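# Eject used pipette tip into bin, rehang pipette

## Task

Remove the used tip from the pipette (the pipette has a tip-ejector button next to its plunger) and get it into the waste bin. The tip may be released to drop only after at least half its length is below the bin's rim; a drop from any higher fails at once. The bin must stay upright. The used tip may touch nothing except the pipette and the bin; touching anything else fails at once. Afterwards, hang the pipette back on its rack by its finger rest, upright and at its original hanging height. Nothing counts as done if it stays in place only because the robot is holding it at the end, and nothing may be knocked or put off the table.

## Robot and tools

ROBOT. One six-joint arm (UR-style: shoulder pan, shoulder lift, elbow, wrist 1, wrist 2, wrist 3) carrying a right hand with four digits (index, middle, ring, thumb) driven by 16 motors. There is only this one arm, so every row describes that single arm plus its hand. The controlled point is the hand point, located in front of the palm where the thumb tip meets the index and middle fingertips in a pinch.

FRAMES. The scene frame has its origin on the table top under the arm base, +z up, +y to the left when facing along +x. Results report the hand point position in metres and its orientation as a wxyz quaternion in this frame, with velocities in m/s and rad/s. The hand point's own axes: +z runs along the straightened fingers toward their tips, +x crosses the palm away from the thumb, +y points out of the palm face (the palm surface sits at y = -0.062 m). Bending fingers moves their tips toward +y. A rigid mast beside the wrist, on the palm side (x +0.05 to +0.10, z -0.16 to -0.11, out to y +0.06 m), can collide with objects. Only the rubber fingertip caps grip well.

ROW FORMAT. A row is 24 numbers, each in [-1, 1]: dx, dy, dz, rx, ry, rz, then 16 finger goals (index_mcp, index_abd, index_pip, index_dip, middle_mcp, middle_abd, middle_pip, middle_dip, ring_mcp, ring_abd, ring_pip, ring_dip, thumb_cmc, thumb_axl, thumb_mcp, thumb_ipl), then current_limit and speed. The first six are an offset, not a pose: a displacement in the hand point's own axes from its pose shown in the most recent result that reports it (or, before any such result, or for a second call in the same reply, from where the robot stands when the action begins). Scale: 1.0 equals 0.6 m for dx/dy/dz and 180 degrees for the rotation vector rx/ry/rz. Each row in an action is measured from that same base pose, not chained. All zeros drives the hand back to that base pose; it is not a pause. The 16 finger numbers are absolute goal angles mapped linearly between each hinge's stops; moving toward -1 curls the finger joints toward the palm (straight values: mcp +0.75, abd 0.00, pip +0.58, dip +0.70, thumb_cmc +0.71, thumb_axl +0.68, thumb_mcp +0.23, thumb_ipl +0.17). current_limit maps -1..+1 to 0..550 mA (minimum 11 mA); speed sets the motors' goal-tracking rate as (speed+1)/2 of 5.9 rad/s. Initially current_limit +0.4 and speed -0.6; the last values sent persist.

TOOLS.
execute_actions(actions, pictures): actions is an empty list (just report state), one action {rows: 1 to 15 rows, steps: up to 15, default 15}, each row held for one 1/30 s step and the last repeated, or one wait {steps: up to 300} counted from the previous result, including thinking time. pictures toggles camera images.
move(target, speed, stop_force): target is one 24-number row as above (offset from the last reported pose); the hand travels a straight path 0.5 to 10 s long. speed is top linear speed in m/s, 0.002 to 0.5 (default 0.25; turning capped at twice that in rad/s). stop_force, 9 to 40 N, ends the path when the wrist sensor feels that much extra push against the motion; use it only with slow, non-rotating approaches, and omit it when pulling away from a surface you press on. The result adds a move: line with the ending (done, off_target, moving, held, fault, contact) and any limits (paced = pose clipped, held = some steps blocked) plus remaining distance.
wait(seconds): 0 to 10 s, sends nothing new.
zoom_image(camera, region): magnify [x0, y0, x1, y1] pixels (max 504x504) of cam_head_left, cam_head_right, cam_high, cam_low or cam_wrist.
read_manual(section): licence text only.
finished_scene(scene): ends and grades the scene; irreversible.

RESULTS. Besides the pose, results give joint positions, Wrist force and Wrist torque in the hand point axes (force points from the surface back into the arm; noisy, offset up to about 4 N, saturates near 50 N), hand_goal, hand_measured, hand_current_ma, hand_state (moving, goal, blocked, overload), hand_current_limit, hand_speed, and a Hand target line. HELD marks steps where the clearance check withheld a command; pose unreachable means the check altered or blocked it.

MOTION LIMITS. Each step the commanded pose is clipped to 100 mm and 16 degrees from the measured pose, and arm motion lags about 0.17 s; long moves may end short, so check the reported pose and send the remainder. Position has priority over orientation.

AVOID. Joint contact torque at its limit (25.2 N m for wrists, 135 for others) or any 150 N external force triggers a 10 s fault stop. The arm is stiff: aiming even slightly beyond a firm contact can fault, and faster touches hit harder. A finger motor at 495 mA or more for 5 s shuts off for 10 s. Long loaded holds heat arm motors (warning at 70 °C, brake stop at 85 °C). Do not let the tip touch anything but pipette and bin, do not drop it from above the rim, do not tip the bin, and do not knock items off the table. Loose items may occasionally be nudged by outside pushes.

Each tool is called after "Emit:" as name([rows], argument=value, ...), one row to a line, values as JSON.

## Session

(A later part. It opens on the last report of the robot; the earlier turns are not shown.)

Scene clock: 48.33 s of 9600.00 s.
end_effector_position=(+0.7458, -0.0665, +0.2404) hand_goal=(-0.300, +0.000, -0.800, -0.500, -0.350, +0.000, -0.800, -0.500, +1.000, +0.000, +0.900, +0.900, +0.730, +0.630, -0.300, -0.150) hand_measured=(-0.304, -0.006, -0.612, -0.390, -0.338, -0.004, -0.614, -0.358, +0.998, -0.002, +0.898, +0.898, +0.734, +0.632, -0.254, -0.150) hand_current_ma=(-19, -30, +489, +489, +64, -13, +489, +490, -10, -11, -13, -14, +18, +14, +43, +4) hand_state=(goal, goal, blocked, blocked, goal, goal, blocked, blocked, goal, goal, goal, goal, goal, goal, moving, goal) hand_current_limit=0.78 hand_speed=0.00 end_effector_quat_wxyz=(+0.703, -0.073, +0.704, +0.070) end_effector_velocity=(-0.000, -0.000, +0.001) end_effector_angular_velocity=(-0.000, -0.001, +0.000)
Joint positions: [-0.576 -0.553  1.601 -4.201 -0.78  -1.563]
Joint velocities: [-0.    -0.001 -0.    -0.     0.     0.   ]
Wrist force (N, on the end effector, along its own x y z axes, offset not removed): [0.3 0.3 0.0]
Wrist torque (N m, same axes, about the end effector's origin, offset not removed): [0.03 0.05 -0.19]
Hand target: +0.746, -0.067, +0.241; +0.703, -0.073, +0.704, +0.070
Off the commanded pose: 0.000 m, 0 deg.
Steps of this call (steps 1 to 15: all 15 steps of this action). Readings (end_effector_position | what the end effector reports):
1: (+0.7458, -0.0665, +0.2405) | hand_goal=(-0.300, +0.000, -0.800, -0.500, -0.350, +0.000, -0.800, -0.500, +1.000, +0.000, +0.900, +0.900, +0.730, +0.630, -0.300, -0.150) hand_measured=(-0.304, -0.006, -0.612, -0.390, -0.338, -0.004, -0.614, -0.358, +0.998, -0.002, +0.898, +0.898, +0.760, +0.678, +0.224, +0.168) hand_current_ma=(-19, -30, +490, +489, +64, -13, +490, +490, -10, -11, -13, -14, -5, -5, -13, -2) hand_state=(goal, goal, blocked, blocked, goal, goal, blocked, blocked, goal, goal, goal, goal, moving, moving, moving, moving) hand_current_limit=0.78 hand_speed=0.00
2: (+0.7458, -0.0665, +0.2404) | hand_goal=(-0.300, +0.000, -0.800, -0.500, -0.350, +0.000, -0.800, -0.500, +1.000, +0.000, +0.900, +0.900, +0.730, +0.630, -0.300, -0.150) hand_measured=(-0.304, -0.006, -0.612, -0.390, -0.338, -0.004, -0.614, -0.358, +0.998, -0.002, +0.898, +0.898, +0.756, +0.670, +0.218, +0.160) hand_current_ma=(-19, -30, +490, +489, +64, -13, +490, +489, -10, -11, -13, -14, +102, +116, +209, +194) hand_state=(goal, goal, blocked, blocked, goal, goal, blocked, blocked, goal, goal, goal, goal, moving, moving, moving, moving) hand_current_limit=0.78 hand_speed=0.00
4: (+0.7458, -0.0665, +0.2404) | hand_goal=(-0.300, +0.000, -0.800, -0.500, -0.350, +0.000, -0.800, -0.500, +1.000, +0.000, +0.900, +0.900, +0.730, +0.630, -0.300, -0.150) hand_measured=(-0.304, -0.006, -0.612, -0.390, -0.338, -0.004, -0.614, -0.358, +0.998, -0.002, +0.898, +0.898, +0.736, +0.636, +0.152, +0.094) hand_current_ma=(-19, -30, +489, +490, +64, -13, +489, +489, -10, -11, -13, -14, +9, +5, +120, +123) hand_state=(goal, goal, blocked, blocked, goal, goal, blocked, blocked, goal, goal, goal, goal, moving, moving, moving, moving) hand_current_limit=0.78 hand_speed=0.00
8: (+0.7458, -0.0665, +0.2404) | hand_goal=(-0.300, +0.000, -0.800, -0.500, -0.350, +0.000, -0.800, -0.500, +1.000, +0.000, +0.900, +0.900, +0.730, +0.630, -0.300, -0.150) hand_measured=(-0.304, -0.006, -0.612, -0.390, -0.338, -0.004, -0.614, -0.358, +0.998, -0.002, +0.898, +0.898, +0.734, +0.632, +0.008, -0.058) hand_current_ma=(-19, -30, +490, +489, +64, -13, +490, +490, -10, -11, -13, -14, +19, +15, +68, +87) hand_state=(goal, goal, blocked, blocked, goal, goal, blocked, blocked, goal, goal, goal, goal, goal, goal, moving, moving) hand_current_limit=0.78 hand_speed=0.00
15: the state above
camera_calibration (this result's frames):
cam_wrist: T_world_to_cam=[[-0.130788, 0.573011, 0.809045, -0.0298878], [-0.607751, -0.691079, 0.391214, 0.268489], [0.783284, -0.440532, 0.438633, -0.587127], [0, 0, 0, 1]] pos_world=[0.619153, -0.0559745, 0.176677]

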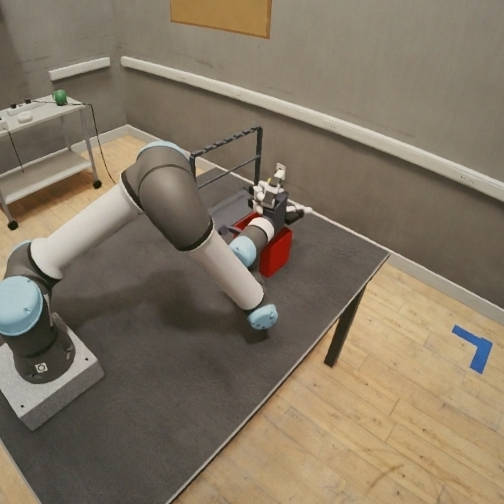

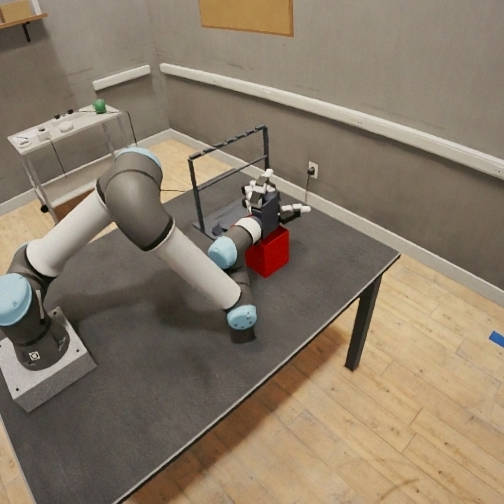

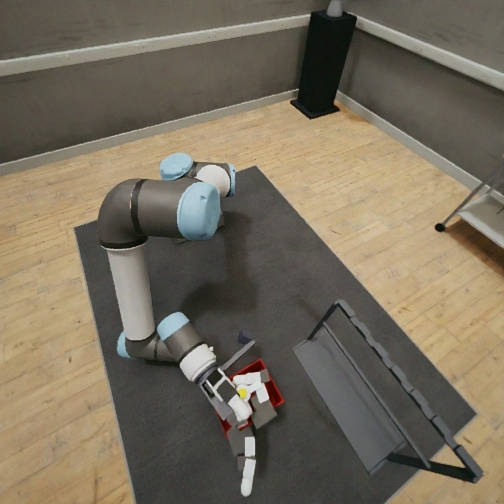

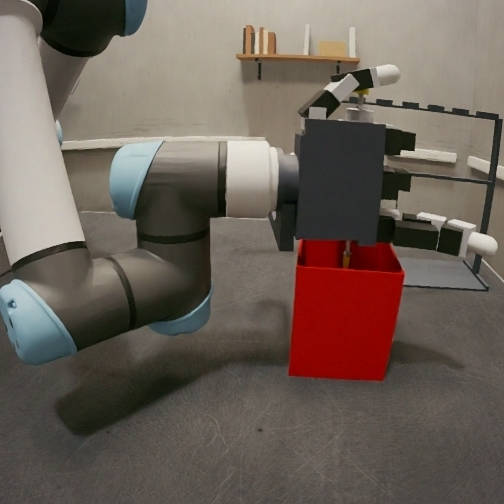

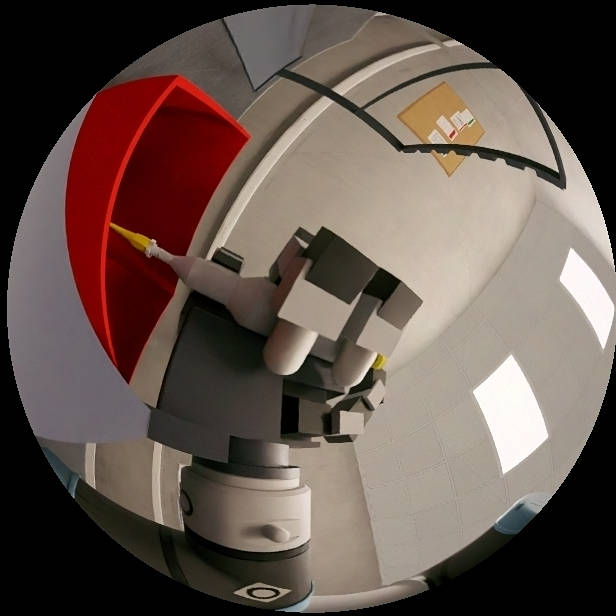

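Pass the cap with slightly more clearance first.

Emit:
execute_actions([
  {"rows":[[0,0,0,0,0,0,-0.3,0,-0.8,-0.5,-0.35,0,-0.8,-0.5,1,0,0.9,0.9,0.75,0.68,-0.45,-0.05,0.78,0]]},
], pictures=false)

Emit:
execute_actions([
  {"rows":[[0,0,0,0,0,0,-0.3,0,-0.8,-0.5,-0.35,0,-0.8,-0.5,1,0,0.9,0.9,0.73,0.63,-0.75,-0.05,0.78,0.5]]},
], pictures=false)

Emit:
execute_actions([
  {"rows":[[0,0,0,0,0,0,-0.3,0,-0.8,-0.5,-0.35,0,-0.8,-0.5,1,0,0.9,0.9,0.73,0.63,-0.75,-0.5,1,-0.5]]},
], pictures=false)

Emit:
execute_actions([
  {"steps":20},
], pictures=false)

Emit:
execute_actions([
  {"rows":[[0,0,0,0,0,0,-0.3,0,-0.8,-0.5,-0.35,0,-0.8,-0.5,1,0,0.9,0.9,0.73,0.63,-0.75,-0.5,0.78,-0.5]],"steps":3},
])

Scene clock: 54.53 s of 9600.00 s.
end_effector_position=(+0.7458, -0.0665, +0.2405) hand_goal=(-0.300, +0.000, -0.800, -0.500, -0.350, +0.000, -0.800, -0.500, +1.000, +0.000, +0.900, +0.900, +0.750, +0.680, -0.450, -0.050) hand_measured=(-0.304, -0.006, -0.612, -0.390, -0.338, -0.004, -0.614, -0.358, +0.998, -0.002, +0.898, +0.898, +0.750, +0.678, -0.452, -0.056) hand_current_ma=(-20, -31, +490, +489, +67, -13, +489, +490, -10, -11, -13, -14, -2, -13, -21, -39) hand_state=(goal, goal, blocked, blocked, goal, goal, blocked, blocked, goal, goal, goal, goal, goal, goal, goal, goal) hand_current_limit=0.78 hand_speed=0.00 end_effector_quat_wxyz=(+0.703, -0.073, +0.704, +0.070) end_effector_velocity=(-0.000, +0.000, +0.000) end_effector_angular_velocity=(-0.001, -0.001, -0.000)
Joint positions: [-0.576 -0.553  1.602 -4.201 -0.78  -1.563]
Joint velocities: [ 0.    -0.     0.    -0.002 -0.    -0.   ]
Wrist force (N, on the end effector, along its own x y z axes, offset not removed): [2.3 -1.9 -1.8]
Wrist torque (N m, same axes, about the end effector's origin, offset not removed): [-0.31 -0.32 0.03]
Hand target: +0.746, -0.067, +0.240; +0.703, -0.073, +0.704, +0.070
Off the commanded pose: 0.000 m, 0 deg.
Steps of this call (steps 1 to 90: nothing new was sent; then 2.70 s passed at rest; steps 91 to 105: all 15 steps of this action). Readings (end_effector_position | what the end effector reports):
91: (+0.7458, -0.0665, +0.2405) | hand_goal=(-0.300, +0.000, -0.800, -0.500, -0.350, +0.000, -0.800, -0.500, +1.000, +0.000, +0.900, +0.900, +0.750, +0.680, -0.450, -0.050) hand_measured=(-0.304, -0.006, -0.612, -0.390, -0.338, -0.004, -0.614, -0.358, +0.998, -0.002, +0.898, +0.898, +0.738, +0.628, -0.270, -0.146) hand_current_ma=(-19, -31, +489, +490, +65, -13, +490, +490, -10, -11, -13, -14, +40, -8, +229, +28) hand_state=(goal, goal, blocked, blocked, goal, goal, blocked, blocked, goal, goal, goal, goal, moving, moving, moving, moving) hand_current_limit=0.78 hand_speed=0.00
92: (+0.7458, -0.0665, +0.2405) | hand_goal=(-0.300, +0.000, -0.800, -0.500, -0.350, +0.000, -0.800, -0.500, +1.000, +0.000, +0.900, +0.900, +0.750, +0.680, -0.450, -0.050) hand_measured=(-0.304, -0.006, -0.612, -0.390, -0.338, -0.004, -0.614, -0.358, +0.998, -0.002, +0.898, +0.898, +0.740, +0.634, -0.272, -0.138) hand_current_ma=(-19, -31, +490, +489, +68, -13, +489, +490, -10, -11, -13, -14, -19, -185, +394, -135) hand_state=(goal, goal, blocked, blocked, goal, goal, blocked, blocked, goal, goal, goal, goal, moving, moving, moving, moving) hand_current_limit=0.78 hand_speed=0.00
94: (+0.7458, -0.0665, +0.2405) | hand_goal=(-0.300, +0.000, -0.800, -0.500, -0.350, +0.000, -0.800, -0.500, +1.000, +0.000, +0.900, +0.900, +0.750, +0.680, -0.450, -0.050) hand_measured=(-0.304, -0.006, -0.612, -0.390, -0.338, -0.004, -0.614, -0.358, +0.998, -0.002, +0.898, +0.898, +0.750, +0.674, -0.330, -0.078) hand_current_ma=(-20, -31, +489, +490, +67, -13, +490, +489, -10, -11, -13, -14, -3, +0, +81, -36) hand_state=(goal, goal, blocked, blocked, goal, goal, blocked, blocked, goal, goal, goal, goal, moving, moving, moving, moving) hand_current_limit=0.78 hand_speed=0.00
98: (+0.7458, -0.0665, +0.2405) | hand_goal=(-0.300, +0.000, -0.800, -0.500, -0.350, +0.000, -0.800, -0.500, +1.000, +0.000, +0.900, +0.900, +0.750, +0.680, -0.450, -0.050) hand_measured=(-0.304, -0.006, -0.612, -0.390, -0.338, -0.004, -0.614, -0.358, +0.998, -0.002, +0.898, +0.898, +0.750, +0.678, -0.448, -0.056) hand_current_ma=(-20, -31, +489, +490, +67, -13, +490, +489, -10, -11, -13, -14, -2, -12, -35, -41) hand_state=(goal, goal, blocked, blocked, goal, goal, blocked, blocked, goal, goal, goal, goal, goal, goal, moving, goal) hand_current_limit=0.78 hand_speed=0.00
105: the state above

Scene clock: 55.03 s of 9600.00 s.
end_effector_position=(+0.7458, -0.0665, +0.2405) hand_goal=(-0.300, +0.000, -0.800, -0.500, -0.350, +0.000, -0.800, -0.500, +1.000, +0.000, +0.900, +0.900, +0.730, +0.630, -0.750, -0.050) hand_measured=(-0.304, -0.006, -0.612, -0.390, -0.336, -0.002, -0.614, -0.358, +0.998, -0.002, +0.898, +0.898, +0.746, +0.644, -0.560, -0.054) hand_current_ma=(-19, -31, +489, +489, +78, -12, +489, +490, -10, -11, -13, -14, +88, +105, +489, -21) hand_state=(goal, goal, blocked, blocked, goal, goal, blocked, blocked, goal, goal, goal, goal, goal, goal, blocked, goal) hand_current_limit=0.78 hand_speed=0.50 end_effector_quat_wxyz=(+0.703, -0.073, +0.704, +0.070) end_effector_velocity=(-0.000, +0.000, +0.000) end_effector_angular_velocity=(-0.000, -0.000, +0.000)
Joint positions: [-0.576 -0.553  1.602 -4.201 -0.78  -1.563]
Joint velocities: [ 0.    -0.001  0.001 -0.001  0.    -0.   ]
Wrist force (N, on the end effector, along its own x y z axes, offset not removed): [-1.2 0.9 -2.3]
Wrist torque (N m, same axes, about the end effector's origin, offset not removed): [0.06 0.19 -0.02]
Hand target: +0.746, -0.067, +0.241; +0.703, -0.073, +0.704, +0.070
Off the commanded pose: 0.000 m, 0 deg.
Steps of this call (steps 1 to 15: all 15 steps of this action). Readings (end_effector_position | what the end effector reports):
1: (+0.7458, -0.0665, +0.2405) | hand_goal=(-0.300, +0.000, -0.800, -0.500, -0.350, +0.000, -0.800, -0.500, +1.000, +0.000, +0.900, +0.900, +0.730, +0.630, -0.750, -0.050) hand_measured=(-0.304, -0.006, -0.612, -0.390, -0.338, -0.004, -0.614, -0.358, +0.998, -0.002, +0.898, +0.898, +0.750, +0.678, -0.452, -0.056) hand_current_ma=(-20, -31, +489, +489, +67, -13, +490, +490, -10, -11, -13, -14, -2, -13, -21, -39) hand_state=(goal, goal, blocked, blocked, goal, goal, blocked, blocked, goal, goal, goal, goal, moving, moving, moving, goal) hand_current_limit=0.78 hand_speed=0.50
2: (+0.7458, -0.0665, +0.2405) | hand_goal=(-0.300, +0.000, -0.800, -0.500, -0.350, +0.000, -0.800, -0.500, +1.000, +0.000, +0.900, +0.900, +0.730, +0.630, -0.750, -0.050) hand_measured=(-0.304, -0.006, -0.612, -0.390, -0.338, -0.004, -0.614, -0.358, +0.998, -0.002, +0.898, +0.898, +0.748, +0.672, -0.462, -0.056) hand_current_ma=(-20, -31, +490, +489, +67, -13, +490, +490, -10, -11, -13, -14, +82, +151, +158, -24) hand_state=(goal, goal, blocked, blocked, goal, goal, blocked, blocked, goal, goal, goal, goal, moving, moving, moving, moving) hand_current_limit=0.78 hand_speed=0.50
4: (+0.7458, -0.0665, +0.2405) | hand_goal=(-0.300, +0.000, -0.800, -0.500, -0.350, +0.000, -0.800, -0.500, +1.000, +0.000, +0.900, +0.900, +0.730, +0.630, -0.750, -0.050) hand_measured=(-0.304, -0.006, -0.612, -0.390, -0.336, -0.004, -0.614, -0.358, +0.998, -0.002, +0.898, +0.898, +0.744, +0.648, -0.500, -0.054) hand_current_ma=(-20, -31, +489, +484, +79, -13, +484, +489, -10, -11, -13, -14, +93, +134, +490, -16) hand_state=(goal, goal, blocked, blocked, moving, goal, blocked, blocked, goal, goal, goal, goal, moving, moving, moving, moving) hand_current_limit=0.78 hand_speed=0.50
8: (+0.7458, -0.0665, +0.2405) | hand_goal=(-0.300, +0.000, -0.800, -0.500, -0.350, +0.000, -0.800, -0.500, +1.000, +0.000, +0.900, +0.900, +0.730, +0.630, -0.750, -0.050) hand_measured=(-0.304, -0.006, -0.612, -0.390, -0.336, -0.004, -0.614, -0.358, +0.998, -0.002, +0.898, +0.898, +0.744, +0.646, -0.558, -0.054) hand_current_ma=(-19, -31, +489, +489, +79, -13, +490, +489, -10, -11, -13, -14, +90, +108, +343, -23) hand_state=(goal, goal, blocked, blocked, goal, goal, blocked, blocked, goal, goal, goal, goal, moving, goal, moving, goal) hand_current_limit=0.78 hand_speed=0.50
15: the state above

Scene clock: 55.53 s of 9600.00 s.
end_effector_position=(+0.7458, -0.0665, +0.2405) hand_goal=(-0.300, +0.000, -0.800, -0.500, -0.350, +0.000, -0.800, -0.500, +1.000, +0.000, +0.900, +0.900, +0.730, +0.630, -0.750, -0.500) hand_measured=(-0.304, -0.006, -0.612, -0.394, -0.332, +0.000, -0.616, -0.358, +0.998, -0.002, +0.898, +0.898, +0.750, +0.644, -0.560, -0.082) hand_current_ma=(-23, -31, +550, +550, +100, -2, +550, +550, -10, -11, -13, -14, +113, +105, +550, +550) hand_state=(goal, goal, blocked, blocked, goal, goal, blocked, blocked, goal, goal, goal, goal, blocked, goal, blocked, blocked) hand_current_limit=1.00 hand_speed=-0.50 end_effector_quat_wxyz=(+0.703, -0.073, +0.704, +0.070) end_effector_velocity=(-0.000, +0.000, +0.000) end_effector_angular_velocity=(-0.000, -0.001, -0.000)
Joint positions: [-0.576 -0.553  1.602 -4.201 -0.78  -1.563]
Joint velocities: [ 0.    -0.    -0.    -0.001 -0.     0.001]
Wrist force (N, on the end effector, along its own x y z axes, offset not removed): [0.2 -1.3 -1.8]
Wrist torque (N m, same axes, about the end effector's origin, offset not removed): [-0.15 0.14 -0.04]
Hand target: +0.746, -0.067, +0.241; +0.703, -0.073, +0.704, +0.070
Off the commanded pose: 0.000 m, 0 deg.
Steps of this call (steps 1 to 15: all 15 steps of this action). Readings (end_effector_position | what the end effector reports):
1: (+0.7458, -0.0665, +0.2405) | hand_goal=(-0.300, +0.000, -0.800, -0.500, -0.350, +0.000, -0.800, -0.500, +1.000, +0.000, +0.900, +0.900, +0.730, +0.630, -0.750, -0.500) hand_measured=(-0.304, -0.006, -0.612, -0.390, -0.336, -0.002, -0.614, -0.358, +0.998, -0.002, +0.898, +0.898, +0.746, +0.644, -0.560, -0.054) hand_current_ma=(-19, -31, +490, +489, +78, -12, +489, +489, -10, -11, -13, -14, +88, +105, +489, -21) hand_state=(goal, goal, blocked, blocked, goal, goal, blocked, blocked, goal, goal, goal, goal, goal, goal, blocked, moving) hand_current_limit=1.00 hand_speed=-0.50
2: (+0.7458, -0.0665, +0.2405) | hand_goal=(-0.300, +0.000, -0.800, -0.500, -0.350, +0.000, -0.800, -0.500, +1.000, +0.000, +0.900, +0.900, +0.730, +0.630, -0.750, -0.500) hand_measured=(-0.304, -0.006, -0.612, -0.390, -0.336, -0.002, -0.614, -0.358, +0.998, -0.002, +0.898, +0.898, +0.746, +0.644, -0.560, -0.056) hand_current_ma=(-19, -31, +550, +528, +84, -11, +536, +550, -10, -11, -13, -14, +89, +105, +550, +105) hand_state=(goal, goal, moving, moving, moving, goal, moving, moving, goal, goal, goal, goal, goal, goal, moving, moving) hand_current_limit=1.00 hand_speed=-0.50
4: (+0.7458, -0.0665, +0.2405) | hand_goal=(-0.300, +0.000, -0.800, -0.500, -0.350, +0.000, -0.800, -0.500, +1.000, +0.000, +0.900, +0.900, +0.730, +0.630, -0.750, -0.500) hand_measured=(-0.304, -0.006, -0.612, -0.392, -0.334, -0.002, -0.616, -0.358, +0.998, -0.002, +0.898, +0.898, +0.748, +0.644, -0.560, -0.070) hand_current_ma=(-23, -31, +550, +550, +92, -6, +550, +550, -10, -11, -13, -14, +105, +105, +550, +444) hand_state=(goal, goal, blocked, blocked, moving, goal, blocked, blocked, goal, goal, goal, goal, moving, goal, blocked, moving) hand_current_limit=1.00 hand_speed=-0.50
8: (+0.7458, -0.0665, +0.2405) | hand_goal=(-0.300, +0.000, -0.800, -0.500, -0.350, +0.000, -0.800, -0.500, +1.000, +0.000, +0.900, +0.900, +0.730, +0.630, -0.750, -0.500) hand_measured=(-0.304, -0.006, -0.612, -0.394, -0.332, +0.000, -0.616, -0.358, +0.998, -0.002, +0.898, +0.898, +0.750, +0.644, -0.560, -0.082) hand_current_ma=(-23, -31, +550, +550, +100, -2, +550, +550, -10, -11, -13, -14, +113, +105, +549, +550) hand_state=(goal, goal, blocked, blocked, goal, goal, blocked, blocked, goal, goal, goal, goal, blocked, goal, blocked, blocked) hand_current_limit=1.00 hand_speed=-0.50
15: the state above

Scene clock: 56.20 s of 9600.00 s.
end_effector_position=(+0.7458, -0.0665, +0.2405) hand_goal=(-0.300, +0.000, -0.800, -0.500, -0.350, +0.000, -0.800, -0.500, +1.000, +0.000, +0.900, +0.900, +0.730, +0.630, -0.750, -0.500) hand_measured=(-0.304, -0.006, -0.612, -0.394, -0.332, +0.000, -0.616, -0.358, +0.998, -0.002, +0.898, +0.898, +0.750, +0.644, -0.560, -0.082) hand_current_ma=(-23, -31, +550, +550, +100, -2, +550, +550, -10, -11, -13, -14, +113, +105, +550, +550) hand_state=(goal, goal, blocked, blocked, goal, goal, blocked, blocked, goal, goal, goal, goal, blocked, goal, blocked, blocked) hand_current_limit=1.00 hand_speed=-0.50 end_effector_quat_wxyz=(+0.703, -0.073, +0.704, +0.070) end_effector_velocity=(+0.000, +0.000, +0.000) end_effector_angular_velocity=(-0.002, -0.001, +0.000)
Joint positions: [-0.576 -0.553  1.602 -4.201 -0.78  -1.563]
Joint velocities: [ 0.    -0.001 -0.    -0.    -0.    -0.001]
Wrist force (N, on the end effector, along its own x y z axes, offset not removed): [0.5 -1.3 -2.8]
Wrist torque (N m, same axes, about the end effector's origin, offset not removed): [0.00 0.07 -0.03]
Hand target: +0.746, -0.067, +0.241; +0.703, -0.073, +0.704, +0.070
Off the commanded pose: 0.000 m, 0 deg.
Steps of this call (steps 1 to 20: nothing new was sent). Readings (end_effector_position | what the end effector reports):
1: (+0.7458, -0.0665, +0.2405) | hand_goal=(-0.300, +0.000, -0.800, -0.500, -0.350, +0.000, -0.800, -0.500, +1.000, +0.000, +0.900, +0.900, +0.730, +0.630, -0.750, -0.500) hand_measured=(-0.304, -0.006, -0.612, -0.394, -0.332, +0.000, -0.616, -0.358, +0.998, -0.002, +0.898, +0.898, +0.750, +0.644, -0.560, -0.082) hand_current_ma=(-23, -31, +550, +550, +100, -2, +550, +550, -10, -11, -13, -14, +113, +105, +550, +550) hand_state=(goal, goal, blocked, blocked, goal, goal, blocked, blocked, goal, goal, goal, goal, blocked, goal, blocked, blocked) hand_current_limit=1.00 hand_speed=-0.50
2: (+0.7458, -0.0665, +0.2405) | hand_goal=(-0.300, +0.000, -0.800, -0.500, -0.350, +0.000, -0.800, -0.500, +1.000, +0.000, +0.900, +0.900, +0.730, +0.630, -0.750, -0.500) hand_measured=(-0.304, -0.006, -0.612, -0.394, -0.332, +0.000, -0.616, -0.358, +0.998, -0.002, +0.898, +0.898, +0.750, +0.644, -0.560, -0.082) hand_current_ma=(-23, -31, +550, +550, +100, -2, +550, +550, -10, -11, -13, -14, +113, +105, +550, +550) hand_state=(goal, goal, blocked, blocked, goal, goal, blocked, blocked, goal, goal, goal, goal, blocked, goal, blocked, blocked) hand_current_limit=1.00 hand_speed=-0.50
4: (+0.7458, -0.0665, +0.2405) | hand_goal=(-0.300, +0.000, -0.800, -0.500, -0.350, +0.000, -0.800, -0.500, +1.000, +0.000, +0.900, +0.900, +0.730, +0.630, -0.750, -0.500) hand_measured=(-0.304, -0.006, -0.612, -0.394, -0.332, +0.000, -0.616, -0.358, +0.998, -0.002, +0.898, +0.898, +0.750, +0.644, -0.560, -0.082) hand_current_ma=(-23, -31, +550, +550, +100, -2, +550, +550, -10, -11, -13, -14, +113, +105, +550, +550) hand_state=(goal, goal, blocked, blocked, goal, goal, blocked, blocked, goal, goal, goal, goal, blocked, goal, blocked, blocked) hand_current_limit=1.00 hand_speed=-0.50
8: (+0.7458, -0.0665, +0.2405) | hand_goal=(-0.300, +0.000, -0.800, -0.500, -0.350, +0.000, -0.800, -0.500, +1.000, +0.000, +0.900, +0.900, +0.730, +0.630, -0.750, -0.500) hand_measured=(-0.304, -0.006, -0.612, -0.394, -0.332, +0.000, -0.616, -0.358, +0.998, -0.002, +0.898, +0.898, +0.750, +0.644, -0.560, -0.082) hand_current_ma=(-23, -31, +550, +550, +100, -2, +550, +550, -10, -11, -13, -14, +113, +105, +550, +550) hand_state=(goal, goal, blocked, blocked, goal, goal, blocked, blocked, goal, goal, goal, goal, blocked, goal, blocked, blocked) hand_current_limit=1.00 hand_speed=-0.50
20: the state above

Scene clock: 56.30 s of 9600.00 s.
end_effector_position=(+0.7458, -0.0665, +0.2405) hand_goal=(-0.300, +0.000, -0.800, -0.500, -0.350, +0.000, -0.800, -0.500, +1.000, +0.000, +0.900, +0.900, +0.730, +0.630, -0.750, -0.500) hand_measured=(-0.304, -0.006, -0.612, -0.394, -0.332, +0.000, -0.616, -0.358, +0.998, -0.002, +0.898, +0.898, +0.750, +0.644, -0.558, -0.082) hand_current_ma=(-23, -31, +487, +487, +100, -2, +487, +487, -10, -11, -13, -14, +113, +105, +477, +487) hand_state=(goal, goal, moving, moving, goal, goal, moving, moving, goal, goal, goal, goal, blocked, goal, moving, moving) hand_current_limit=0.78 hand_speed=-0.50 end_effector_quat_wxyz=(+0.703, -0.073, +0.704, +0.070) end_effector_velocity=(+0.000, +0.000, -0.000) end_effector_angular_velocity=(-0.000, +0.001, +0.000)
Joint positions: [-0.576 -0.553  1.602 -4.201 -0.78  -1.563]
Joint velocities: [ 0.     0.     0.     0.     0.    -0.001]
Wrist force (N, on the end effector, along its own x y z axes, offset not removed): [1.4 -0.1 -1.6]
Wrist torque (N m, same axes, about the end effector's origin, offset not removed): [-0.08 -0.10 0.02]
Hand target: +0.746, -0.067, +0.241; +0.703, -0.073, +0.704, +0.070
Off the commanded pose: 0.000 m, 0 deg.
Steps of this call (steps 1 to 3: all 3 steps of this action). Readings (end_effector_position | what the end effector reports):
1: (+0.7458, -0.0665, +0.2405) | hand_goal=(-0.300, +0.000, -0.800, -0.500, -0.350, +0.000, -0.800, -0.500, +1.000, +0.000, +0.900, +0.900, +0.730, +0.630, -0.750, -0.500) hand_measured=(-0.304, -0.006, -0.612, -0.394, -0.332, +0.000, -0.616, -0.358, +0.998, -0.002, +0.898, +0.898, +0.750, +0.644, -0.560, -0.082) hand_current_ma=(-23, -31, +550, +550, +100, -2, +550, +550, -10, -11, -13, -14, +113, +105, +550, +550) hand_state=(goal, goal, blocked, blocked, goal, goal, blocked, blocked, goal, goal, goal, goal, blocked, goal, blocked, blocked) hand_current_limit=0.78 hand_speed=-0.50
2: (+0.7458, -0.0665, +0.2405) | hand_goal=(-0.300, +0.000, -0.800, -0.500, -0.350, +0.000, -0.800, -0.500, +1.000, +0.000, +0.900, +0.900, +0.730, +0.630, -0.750, -0.500) hand_measured=(-0.304, -0.006, -0.612, -0.394, -0.332, +0.000, -0.616, -0.358, +0.998, -0.002, +0.898, +0.898, +0.750, +0.644, -0.558, -0.082) hand_current_ma=(-23, -31, +480, +480, +100, -2, +480, +480, -10, -11, -13, -14, +113, +105, +490, +480) hand_state=(goal, goal, moving, moving, goal, goal, moving, moving, goal, goal, goal, goal, blocked, goal, moving, moving) hand_current_limit=0.78 hand_speed=-0.50
3: the state above
camera_calibration (this result's frames):
cam_wrist: T_world_to_cam=[[-0.130842, 0.573049, 0.809009, -0.029908], [-0.607776, -0.691062, 0.391206, 0.268478], [0.783255, -0.44051, 0.438705, -0.587152], [0, 0, 0, 1]] pos_world=[0.619152, -0.0559727, 0.176752]

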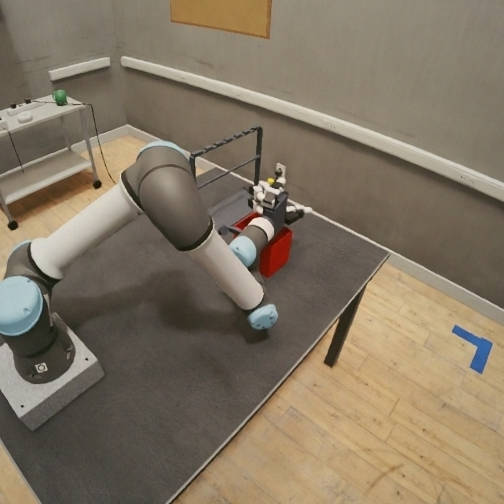

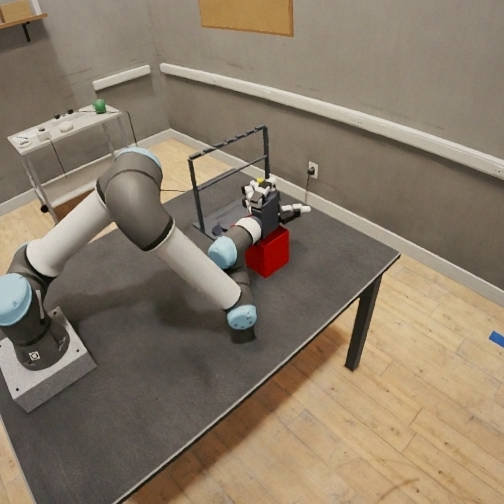

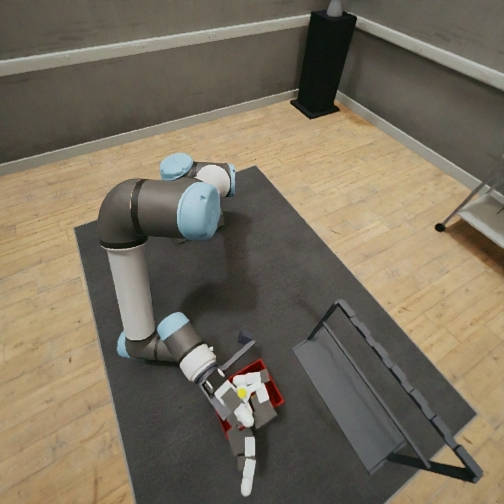

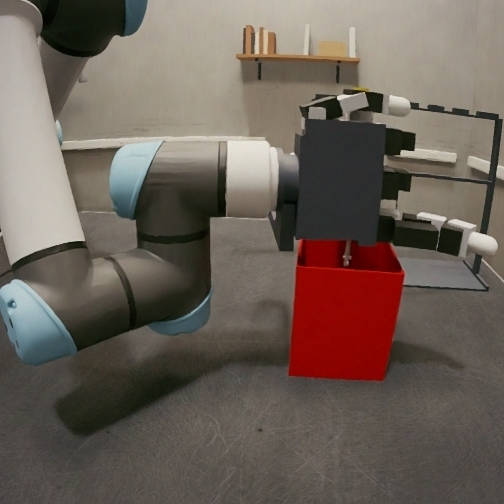

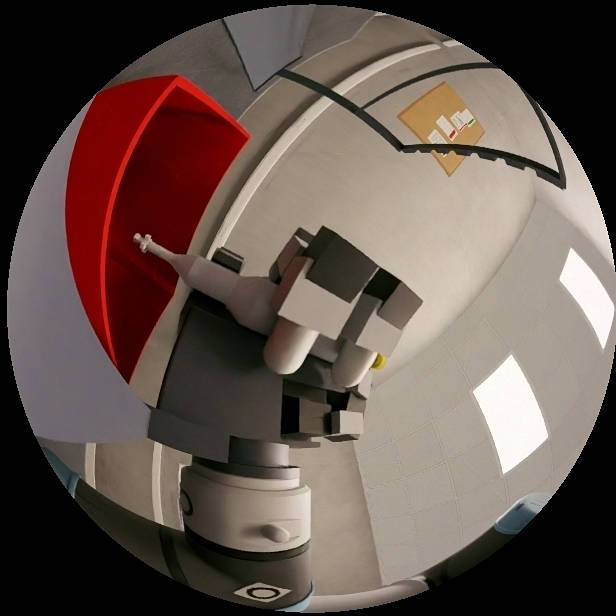

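Ejected.

Emit:
execute_actions([
  {"rows":[[0,0,0,0,0,0,-0.3,0,-0.8,-0.5,-0.35,0,-0.8,-0.5,1,0,0.9,0.9,0.8,0.7,-0.47,-0.05,0.78,-0.3]]},
], pictures=false)

Emit:
move(target=[-0.1,0,0,0,0,0,-0.3,0,-0.8,-0.5,-0.35,0,-0.8,-0.5,1,0,0.9,0.9,0.8,0.7,0.226,0.168,0.78,-0.6], speed=0.05)

Emit:
move(target=[0.028,0.27,0.056,0,0,0,1,0,0.9,0.9,-0.35,0,-0.8,-0.5,1,0,0.9,0.9,0.76,0.678,0.226,0.168,0.78,-0.5], speed=0.06)

Emit:
move(target=[0,0.144,0.03,0,0,0,1,0,0.9,0.9,-0.35,0,-0.8,-0.5,1,0,0.9,0.9,0.76,0.678,0.226,0.168,0.78,-0.5], speed=0.025, stop_force=9)

Emit:
zoom_image(camera="cam_high", region=[310,280,400,370])

Emit:
zoom_image(camera="cam_wrist", region=[300,250,480,430])

Scene clock: 63.30 s of 9600.00 s.
end_effector_position=(+0.7458, -0.0665, +0.2405) hand_goal=(-0.300, +0.000, -0.800, -0.500, -0.350, +0.000, -0.800, -0.500, +1.000, +0.000, +0.900, +0.900, +0.800, +0.700, -0.470, -0.050) hand_measured=(-0.302, -0.006, -0.612, -0.394, -0.332, +0.000, -0.616, -0.358, +0.998, -0.002, +0.898, +0.898, +0.798, +0.698, -0.478, -0.052) hand_current_ma=(-15, -31, +489, +489, +100, -2, +489, +490, -10, -11, -13, -14, -7, -10, -63, -20) hand_state=(goal, goal, blocked, blocked, goal, goal, blocked, blocked, goal, goal, goal, goal, goal, goal, goal, goal) hand_current_limit=0.78 hand_speed=-0.30 end_effector_quat_wxyz=(+0.703, -0.073, +0.704, +0.070) end_effector_velocity=(+0.000, +0.000, +0.000) end_effector_angular_velocity=(-0.001, -0.000, +0.001)
Joint positions: [-0.576 -0.553  1.602 -4.201 -0.78  -1.563]
Joint velocities: [ 0. -0. -0.  0.  0. -0.]
Wrist force (N, on the end effector, along its own x y z axes, offset not removed): [-0.8 1.2 -1.6]
Wrist torque (N m, same axes, about the end effector's origin, offset not removed): [0.23 0.21 -0.06]
Hand target: +0.746, -0.067, +0.241; +0.703, -0.073, +0.704, +0.070
Off the commanded pose: 0.000 m, 0 deg.
Steps of this call (steps 1 to 100: nothing new was sent; then 3.17 s passed at rest; steps 101 to 115: all 15 steps of this action). Readings (end_effector_position | what the end effector reports):
101: (+0.7458, -0.0665, +0.2405) | hand_goal=(-0.300, +0.000, -0.800, -0.500, -0.350, +0.000, -0.800, -0.500, +1.000, +0.000, +0.900, +0.900, +0.800, +0.700, -0.470, -0.050) hand_measured=(-0.304, -0.006, -0.612, -0.394, -0.332, +0.000, -0.616, -0.358, +0.998, -0.002, +0.898, +0.898, +0.750, +0.644, -0.558, -0.082) hand_current_ma=(-23, -31, +490, +489, +100, -2, +490, +490, -10, -11, -13, -14, +113, +105, +489, +490) hand_state=(goal, goal, blocked, blocked, goal, goal, blocked, blocked, goal, goal, goal, goal, moving, moving, moving, moving) hand_current_limit=0.78 hand_speed=-0.30
102: (+0.7458, -0.0665, +0.2405) | hand_goal=(-0.300, +0.000, -0.800, -0.500, -0.350, +0.000, -0.800, -0.500, +1.000, +0.000, +0.900, +0.900, +0.800, +0.700, -0.470, -0.050) hand_measured=(-0.304, -0.006, -0.612, -0.394, -0.332, +0.000, -0.616, -0.358, +0.998, -0.002, +0.898, +0.898, +0.756, +0.648, -0.554, -0.082) hand_current_ma=(-9, -31, +489, +490, +100, -2, +489, +490, -10, -11, -13, -14, -90, -203, +230, +154) hand_state=(moving, goal, blocked, blocked, goal, goal, blocked, blocked, goal, goal, goal, goal, moving, moving, moving, moving) hand_current_limit=0.78 hand_speed=-0.30
104: (+0.7458, -0.0665, +0.2405) | hand_goal=(-0.300, +0.000, -0.800, -0.500, -0.350, +0.000, -0.800, -0.500, +1.000, +0.000, +0.900, +0.900, +0.800, +0.700, -0.470, -0.050) hand_measured=(-0.302, -0.006, -0.612, -0.394, -0.332, +0.000, -0.616, -0.358, +0.998, -0.002, +0.898, +0.898, +0.788, +0.680, -0.526, -0.068) hand_current_ma=(-16, -31, +490, +489, +100, -2, +490, +490, -10, -11, -13, -14, -20, -46, -61, -42) hand_state=(goal, goal, blocked, blocked, goal, goal, blocked, blocked, goal, goal, goal, goal, moving, moving, moving, moving) hand_current_limit=0.78 hand_speed=-0.30
108: (+0.7458, -0.0665, +0.2405) | hand_goal=(-0.300, +0.000, -0.800, -0.500, -0.350, +0.000, -0.800, -0.500, +1.000, +0.000, +0.900, +0.900, +0.800, +0.700, -0.470, -0.050) hand_measured=(-0.302, -0.006, -0.612, -0.394, -0.332, +0.000, -0.616, -0.358, +0.998, -0.002, +0.898, +0.898, +0.798, +0.698, -0.478, -0.052) hand_current_ma=(-15, -31, +489, +490, +100, -2, +489, +490, -10, -11, -13, -14, -6, -10, -65, -20) hand_state=(goal, goal, blocked, blocked, goal, goal, blocked, blocked, goal, goal, goal, goal, moving, moving, goal, goal) hand_current_limit=0.78 hand_speed=-0.30
115: the state above

Scene clock: 65.13 s of 9600.00 s.
end_effector_position=(+0.7460, -0.0664, +0.3003) hand_goal=(-0.300, +0.000, -0.800, -0.500, -0.350, +0.000, -0.800, -0.500, +1.000, +0.000, +0.900, +0.900, +0.800, +0.700, +0.226, +0.168) hand_measured=(-0.302, -0.006, -0.612, -0.394, -0.332, +0.000, -0.616, -0.358, +0.998, -0.002, +0.898, +0.898, +0.800, +0.698, +0.224, +0.166) hand_current_ma=(-15, -31, +490, +490, +100, -2, +490, +490, -10, -11, -13, -14, -5, -10, -15, -15) hand_state=(goal, goal, blocked, blocked, goal, goal, blocked, blocked, goal, goal, goal, goal, goal, goal, goal, goal) hand_current_limit=0.78 hand_speed=-0.60 end_effector_quat_wxyz=(+0.703, -0.073, +0.704, +0.070) end_effector_velocity=(-0.000, +0.000, +0.002) end_effector_angular_velocity=(-0.001, -0.001, -0.000)
Joint positions: [-0.577 -0.672  1.633 -4.113 -0.779 -1.562]
Joint velocities: [-0.    -0.004  0.001  0.003 -0.    -0.001]
Wrist force (N, on the end effector, along its own x y z axes, offset not removed): [0.0 -2.7 -2.5]
Wrist torque (N m, same axes, about the end effector's origin, offset not removed): [-0.27 0.15 -0.14]
Hand target: +0.746, -0.066, +0.301; +0.703, -0.073, +0.704, +0.070
Off the commanded pose: 0.000 m, 0 deg.
move: done
camera_calibration (this result's frames):
cam_wrist: T_world_to_cam=[[-0.13085, 0.57297, 0.809063, -0.078351], [-0.607779, -0.6911, 0.391134, 0.2453], [0.783251, -0.440552, 0.43867, -0.613487], [0, 0, 0, 1]] pos_world=[0.619351, -0.0558532, 0.236564]

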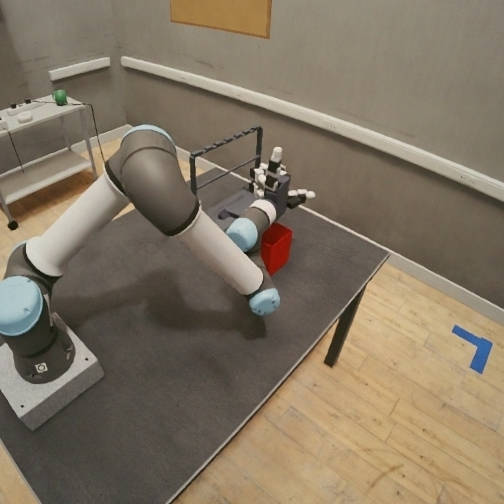

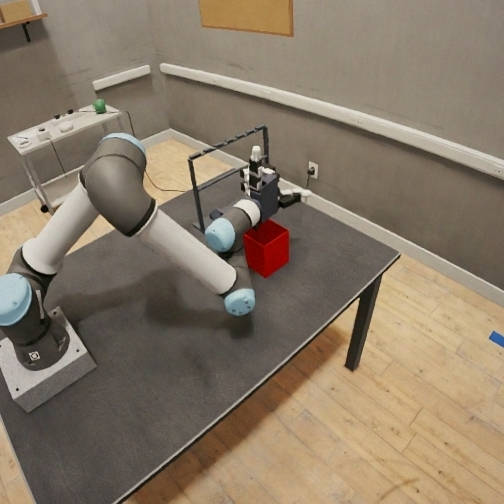

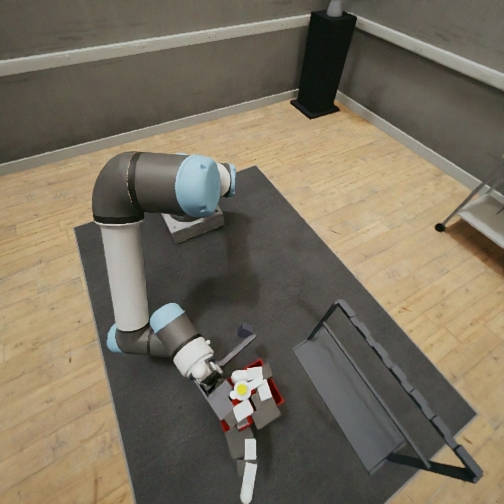

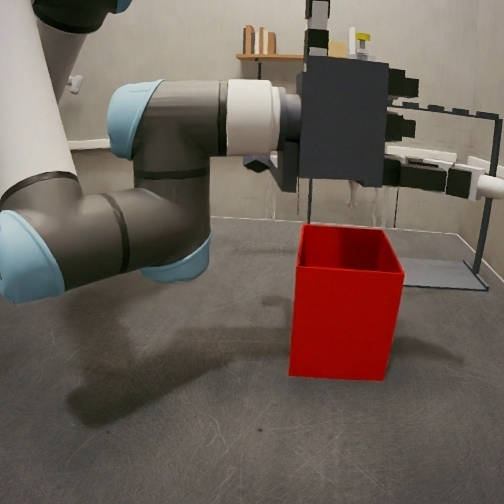

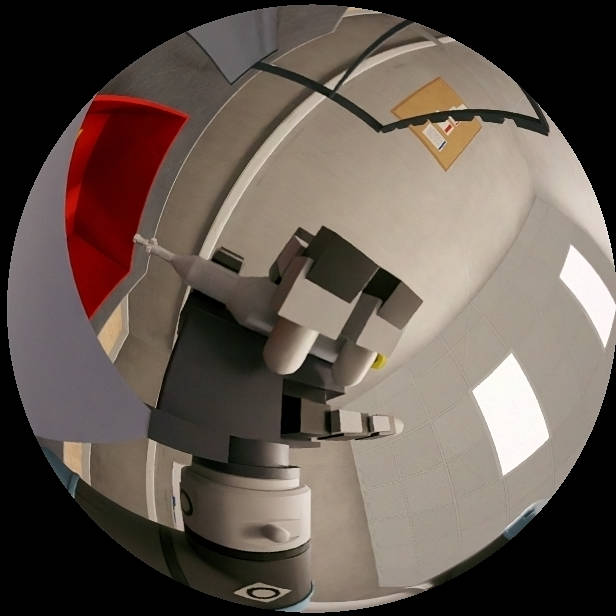

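Scene clock: 68.33 s of 9600.00 s.
end_effector_position=(+0.7459, +0.0989, +0.2833) hand_goal=(+1.000, +0.000, +0.900, +0.900, -0.350, +0.000, -0.800, -0.500, +1.000, +0.000, +0.900, +0.900, +0.760, +0.678, +0.226, +0.168) hand_measured=(+0.998, -0.006, +0.898, +0.898, -0.344, +0.000, -0.616, -0.358, +0.998, -0.002, +0.898, +0.898, +0.764, +0.680, +0.224, +0.166) hand_current_ma=(-11, -31, -14, -14, +37, -1, +489, +490, -10, -11, -13, -14, +23, +14, -14, -15) hand_state=(goal, goal, goal, goal, goal, goal, blocked, blocked, goal, goal, goal, goal, goal, goal, goal, goal) hand_current_limit=0.78 hand_speed=-0.50 end_effector_quat_wxyz=(+0.703, -0.073, +0.704, +0.071) end_effector_velocity=(+0.000, +0.002, -0.000) end_effector_angular_velocity=(+0.001, +0.002, -0.001)
Joint positions: [-0.299 -0.685  1.743 -4.208 -1.056 -1.565]
Joint velocities: [ 0.004  0.    -0.     0.001 -0.004  0.   ]
Wrist force (N, on the end effector, along its own x y z axes, offset not removed): [0.2 -2.9 0.6]
Wrist torque (N m, same axes, about the end effector's origin, offset not removed): [-0.45 0.04 -0.09]
Hand target: +0.746, +0.099, +0.283; +0.703, -0.073, +0.704, +0.071
Off the commanded pose: 0.001 m, 0 deg.
move: done
camera_calibration (this result's frames):
cam_wrist: T_world_to_cam=[[-0.131023, 0.572617, 0.809285, -0.159205], [-0.607849, -0.691278, 0.390709, 0.366255], [0.783168, -0.440732, 0.438639, -0.533002], [0, 0, 0, 1]] pos_world=[0.619198, 0.109436, 0.219538]

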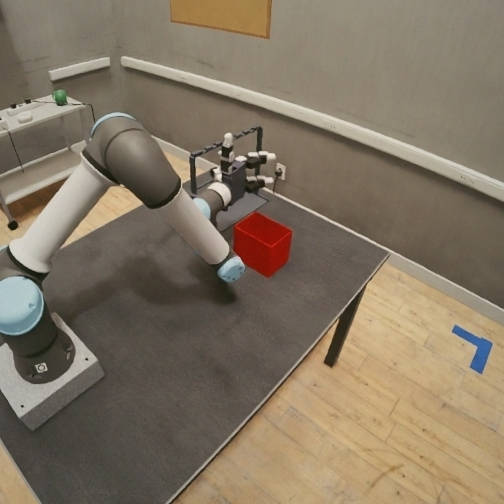

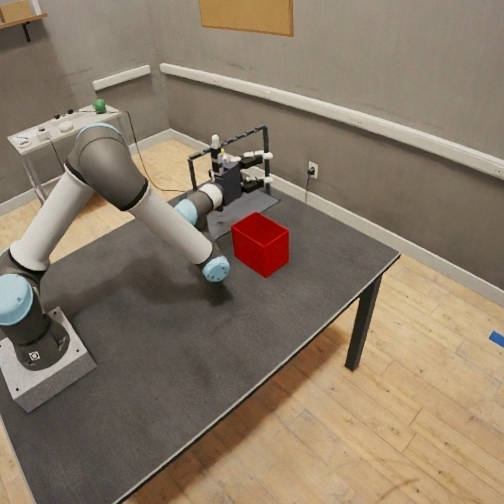

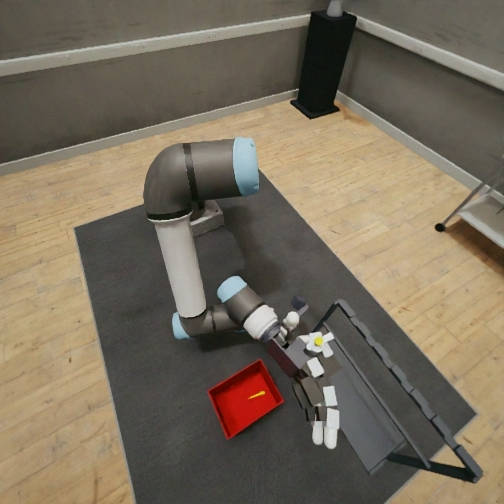

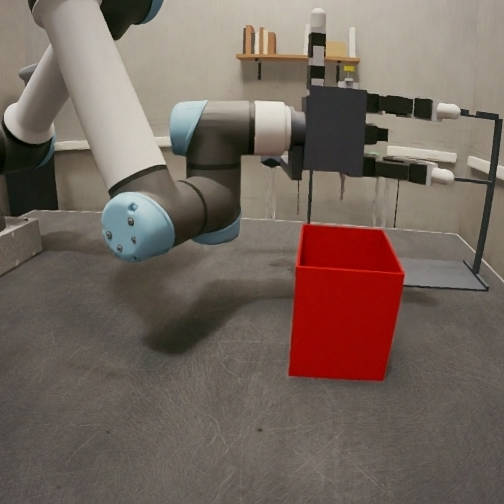

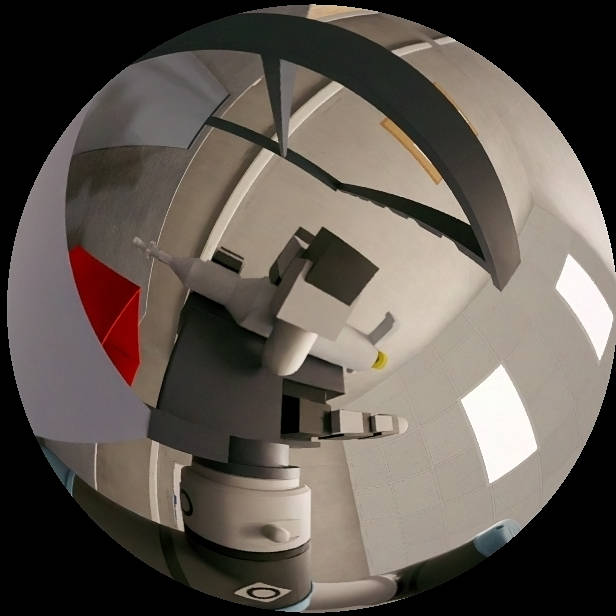

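Scene clock: 72.20 s of 9600.00 s.
end_effector_position=(+0.7459, +0.1869, +0.2832) hand_goal=(+1.000, +0.000, +0.900, +0.900, -0.350, +0.000, -0.800, -0.500, +1.000, +0.000, +0.900, +0.900, +0.760, +0.678, +0.226, +0.168) hand_measured=(+0.998, -0.006, +0.898, +0.898, -0.344, +0.000, -0.616, -0.358, +0.998, -0.002, +0.898, +0.898, +0.764, +0.680, +0.224, +0.166) hand_current_ma=(-11, -31, -14, -14, +37, -1, +490, +490, -10, -11, -13, -14, +23, +14, -14, -15) hand_state=(goal, goal, goal, goal, goal, goal, blocked, blocked, goal, goal, goal, goal, goal, goal, goal, goal) hand_current_limit=0.78 hand_speed=-0.50 end_effector_quat_wxyz=(+0.703, -0.073, +0.704, +0.071) end_effector_velocity=(+0.000, +0.002, -0.000) end_effector_angular_velocity=(+0.001, +0.002, -0.000)
Joint positions: [-0.135 -0.683  1.737 -4.203 -1.221 -1.567]
Joint velocities: [ 0.004  0.    -0.001  0.002 -0.005  0.   ]
Wrist force (N, on the end effector, along its own x y z axes, offset not removed): [1.4 -0.2 -1.6]
Wrist torque (N m, same axes, about the end effector's origin, offset not removed): [-0.04 -0.11 0.10]
Hand target: +0.746, +0.187, +0.283; +0.703, -0.073, +0.704, +0.071
Off the commanded pose: 0.000 m, 0 deg.
move: done
camera_calibration (this result's frames):
cam_wrist: T_world_to_cam=[[-0.131079, 0.572389, 0.809438, -0.209509], [-0.607867, -0.691393, 0.390477, 0.427276], [0.783145, -0.440847, 0.438564, -0.49408], [0, 0, 0, 1]] pos_world=[0.619201, 0.197523, 0.219429]

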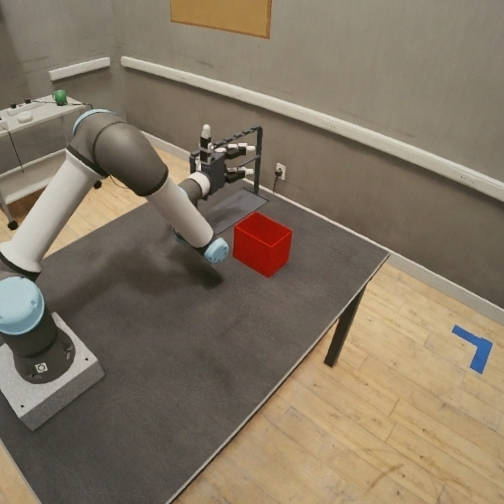

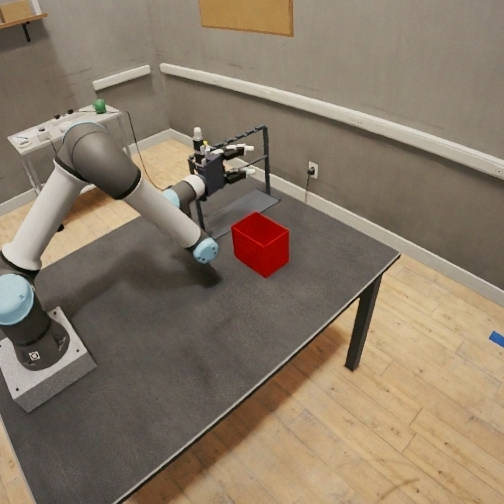

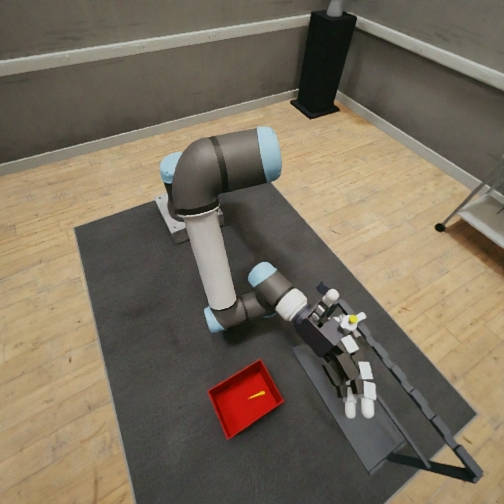

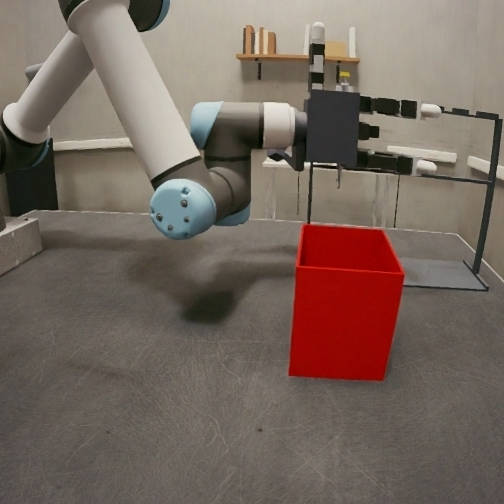

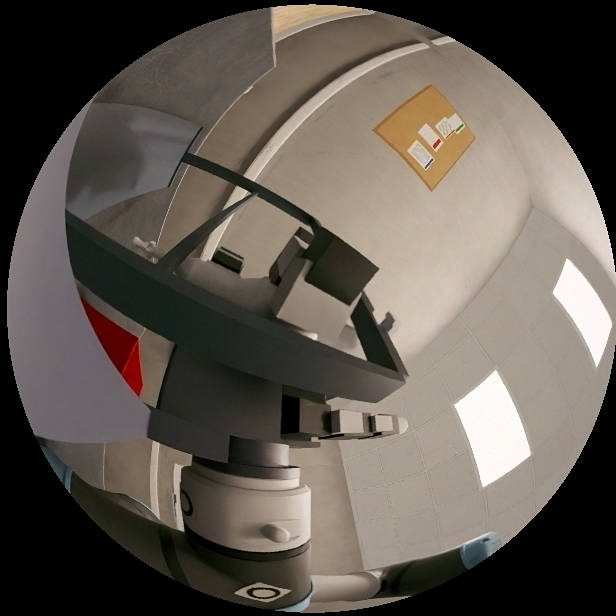

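Region (310, 280, 400, 370) of cam_high's 504x504 image, scaled by 5.600, with more detail than that image has.

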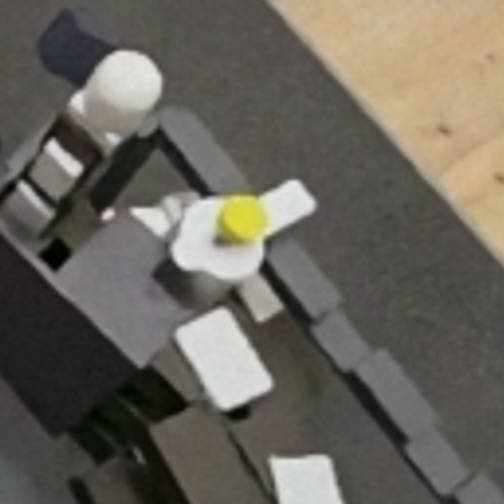

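Region (300, 250, 480, 430) of cam_wrist's 616x616 image, scaled by 2.800, with more detail than that image has.

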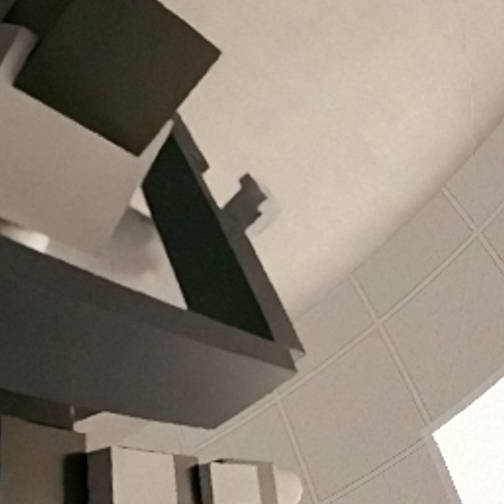

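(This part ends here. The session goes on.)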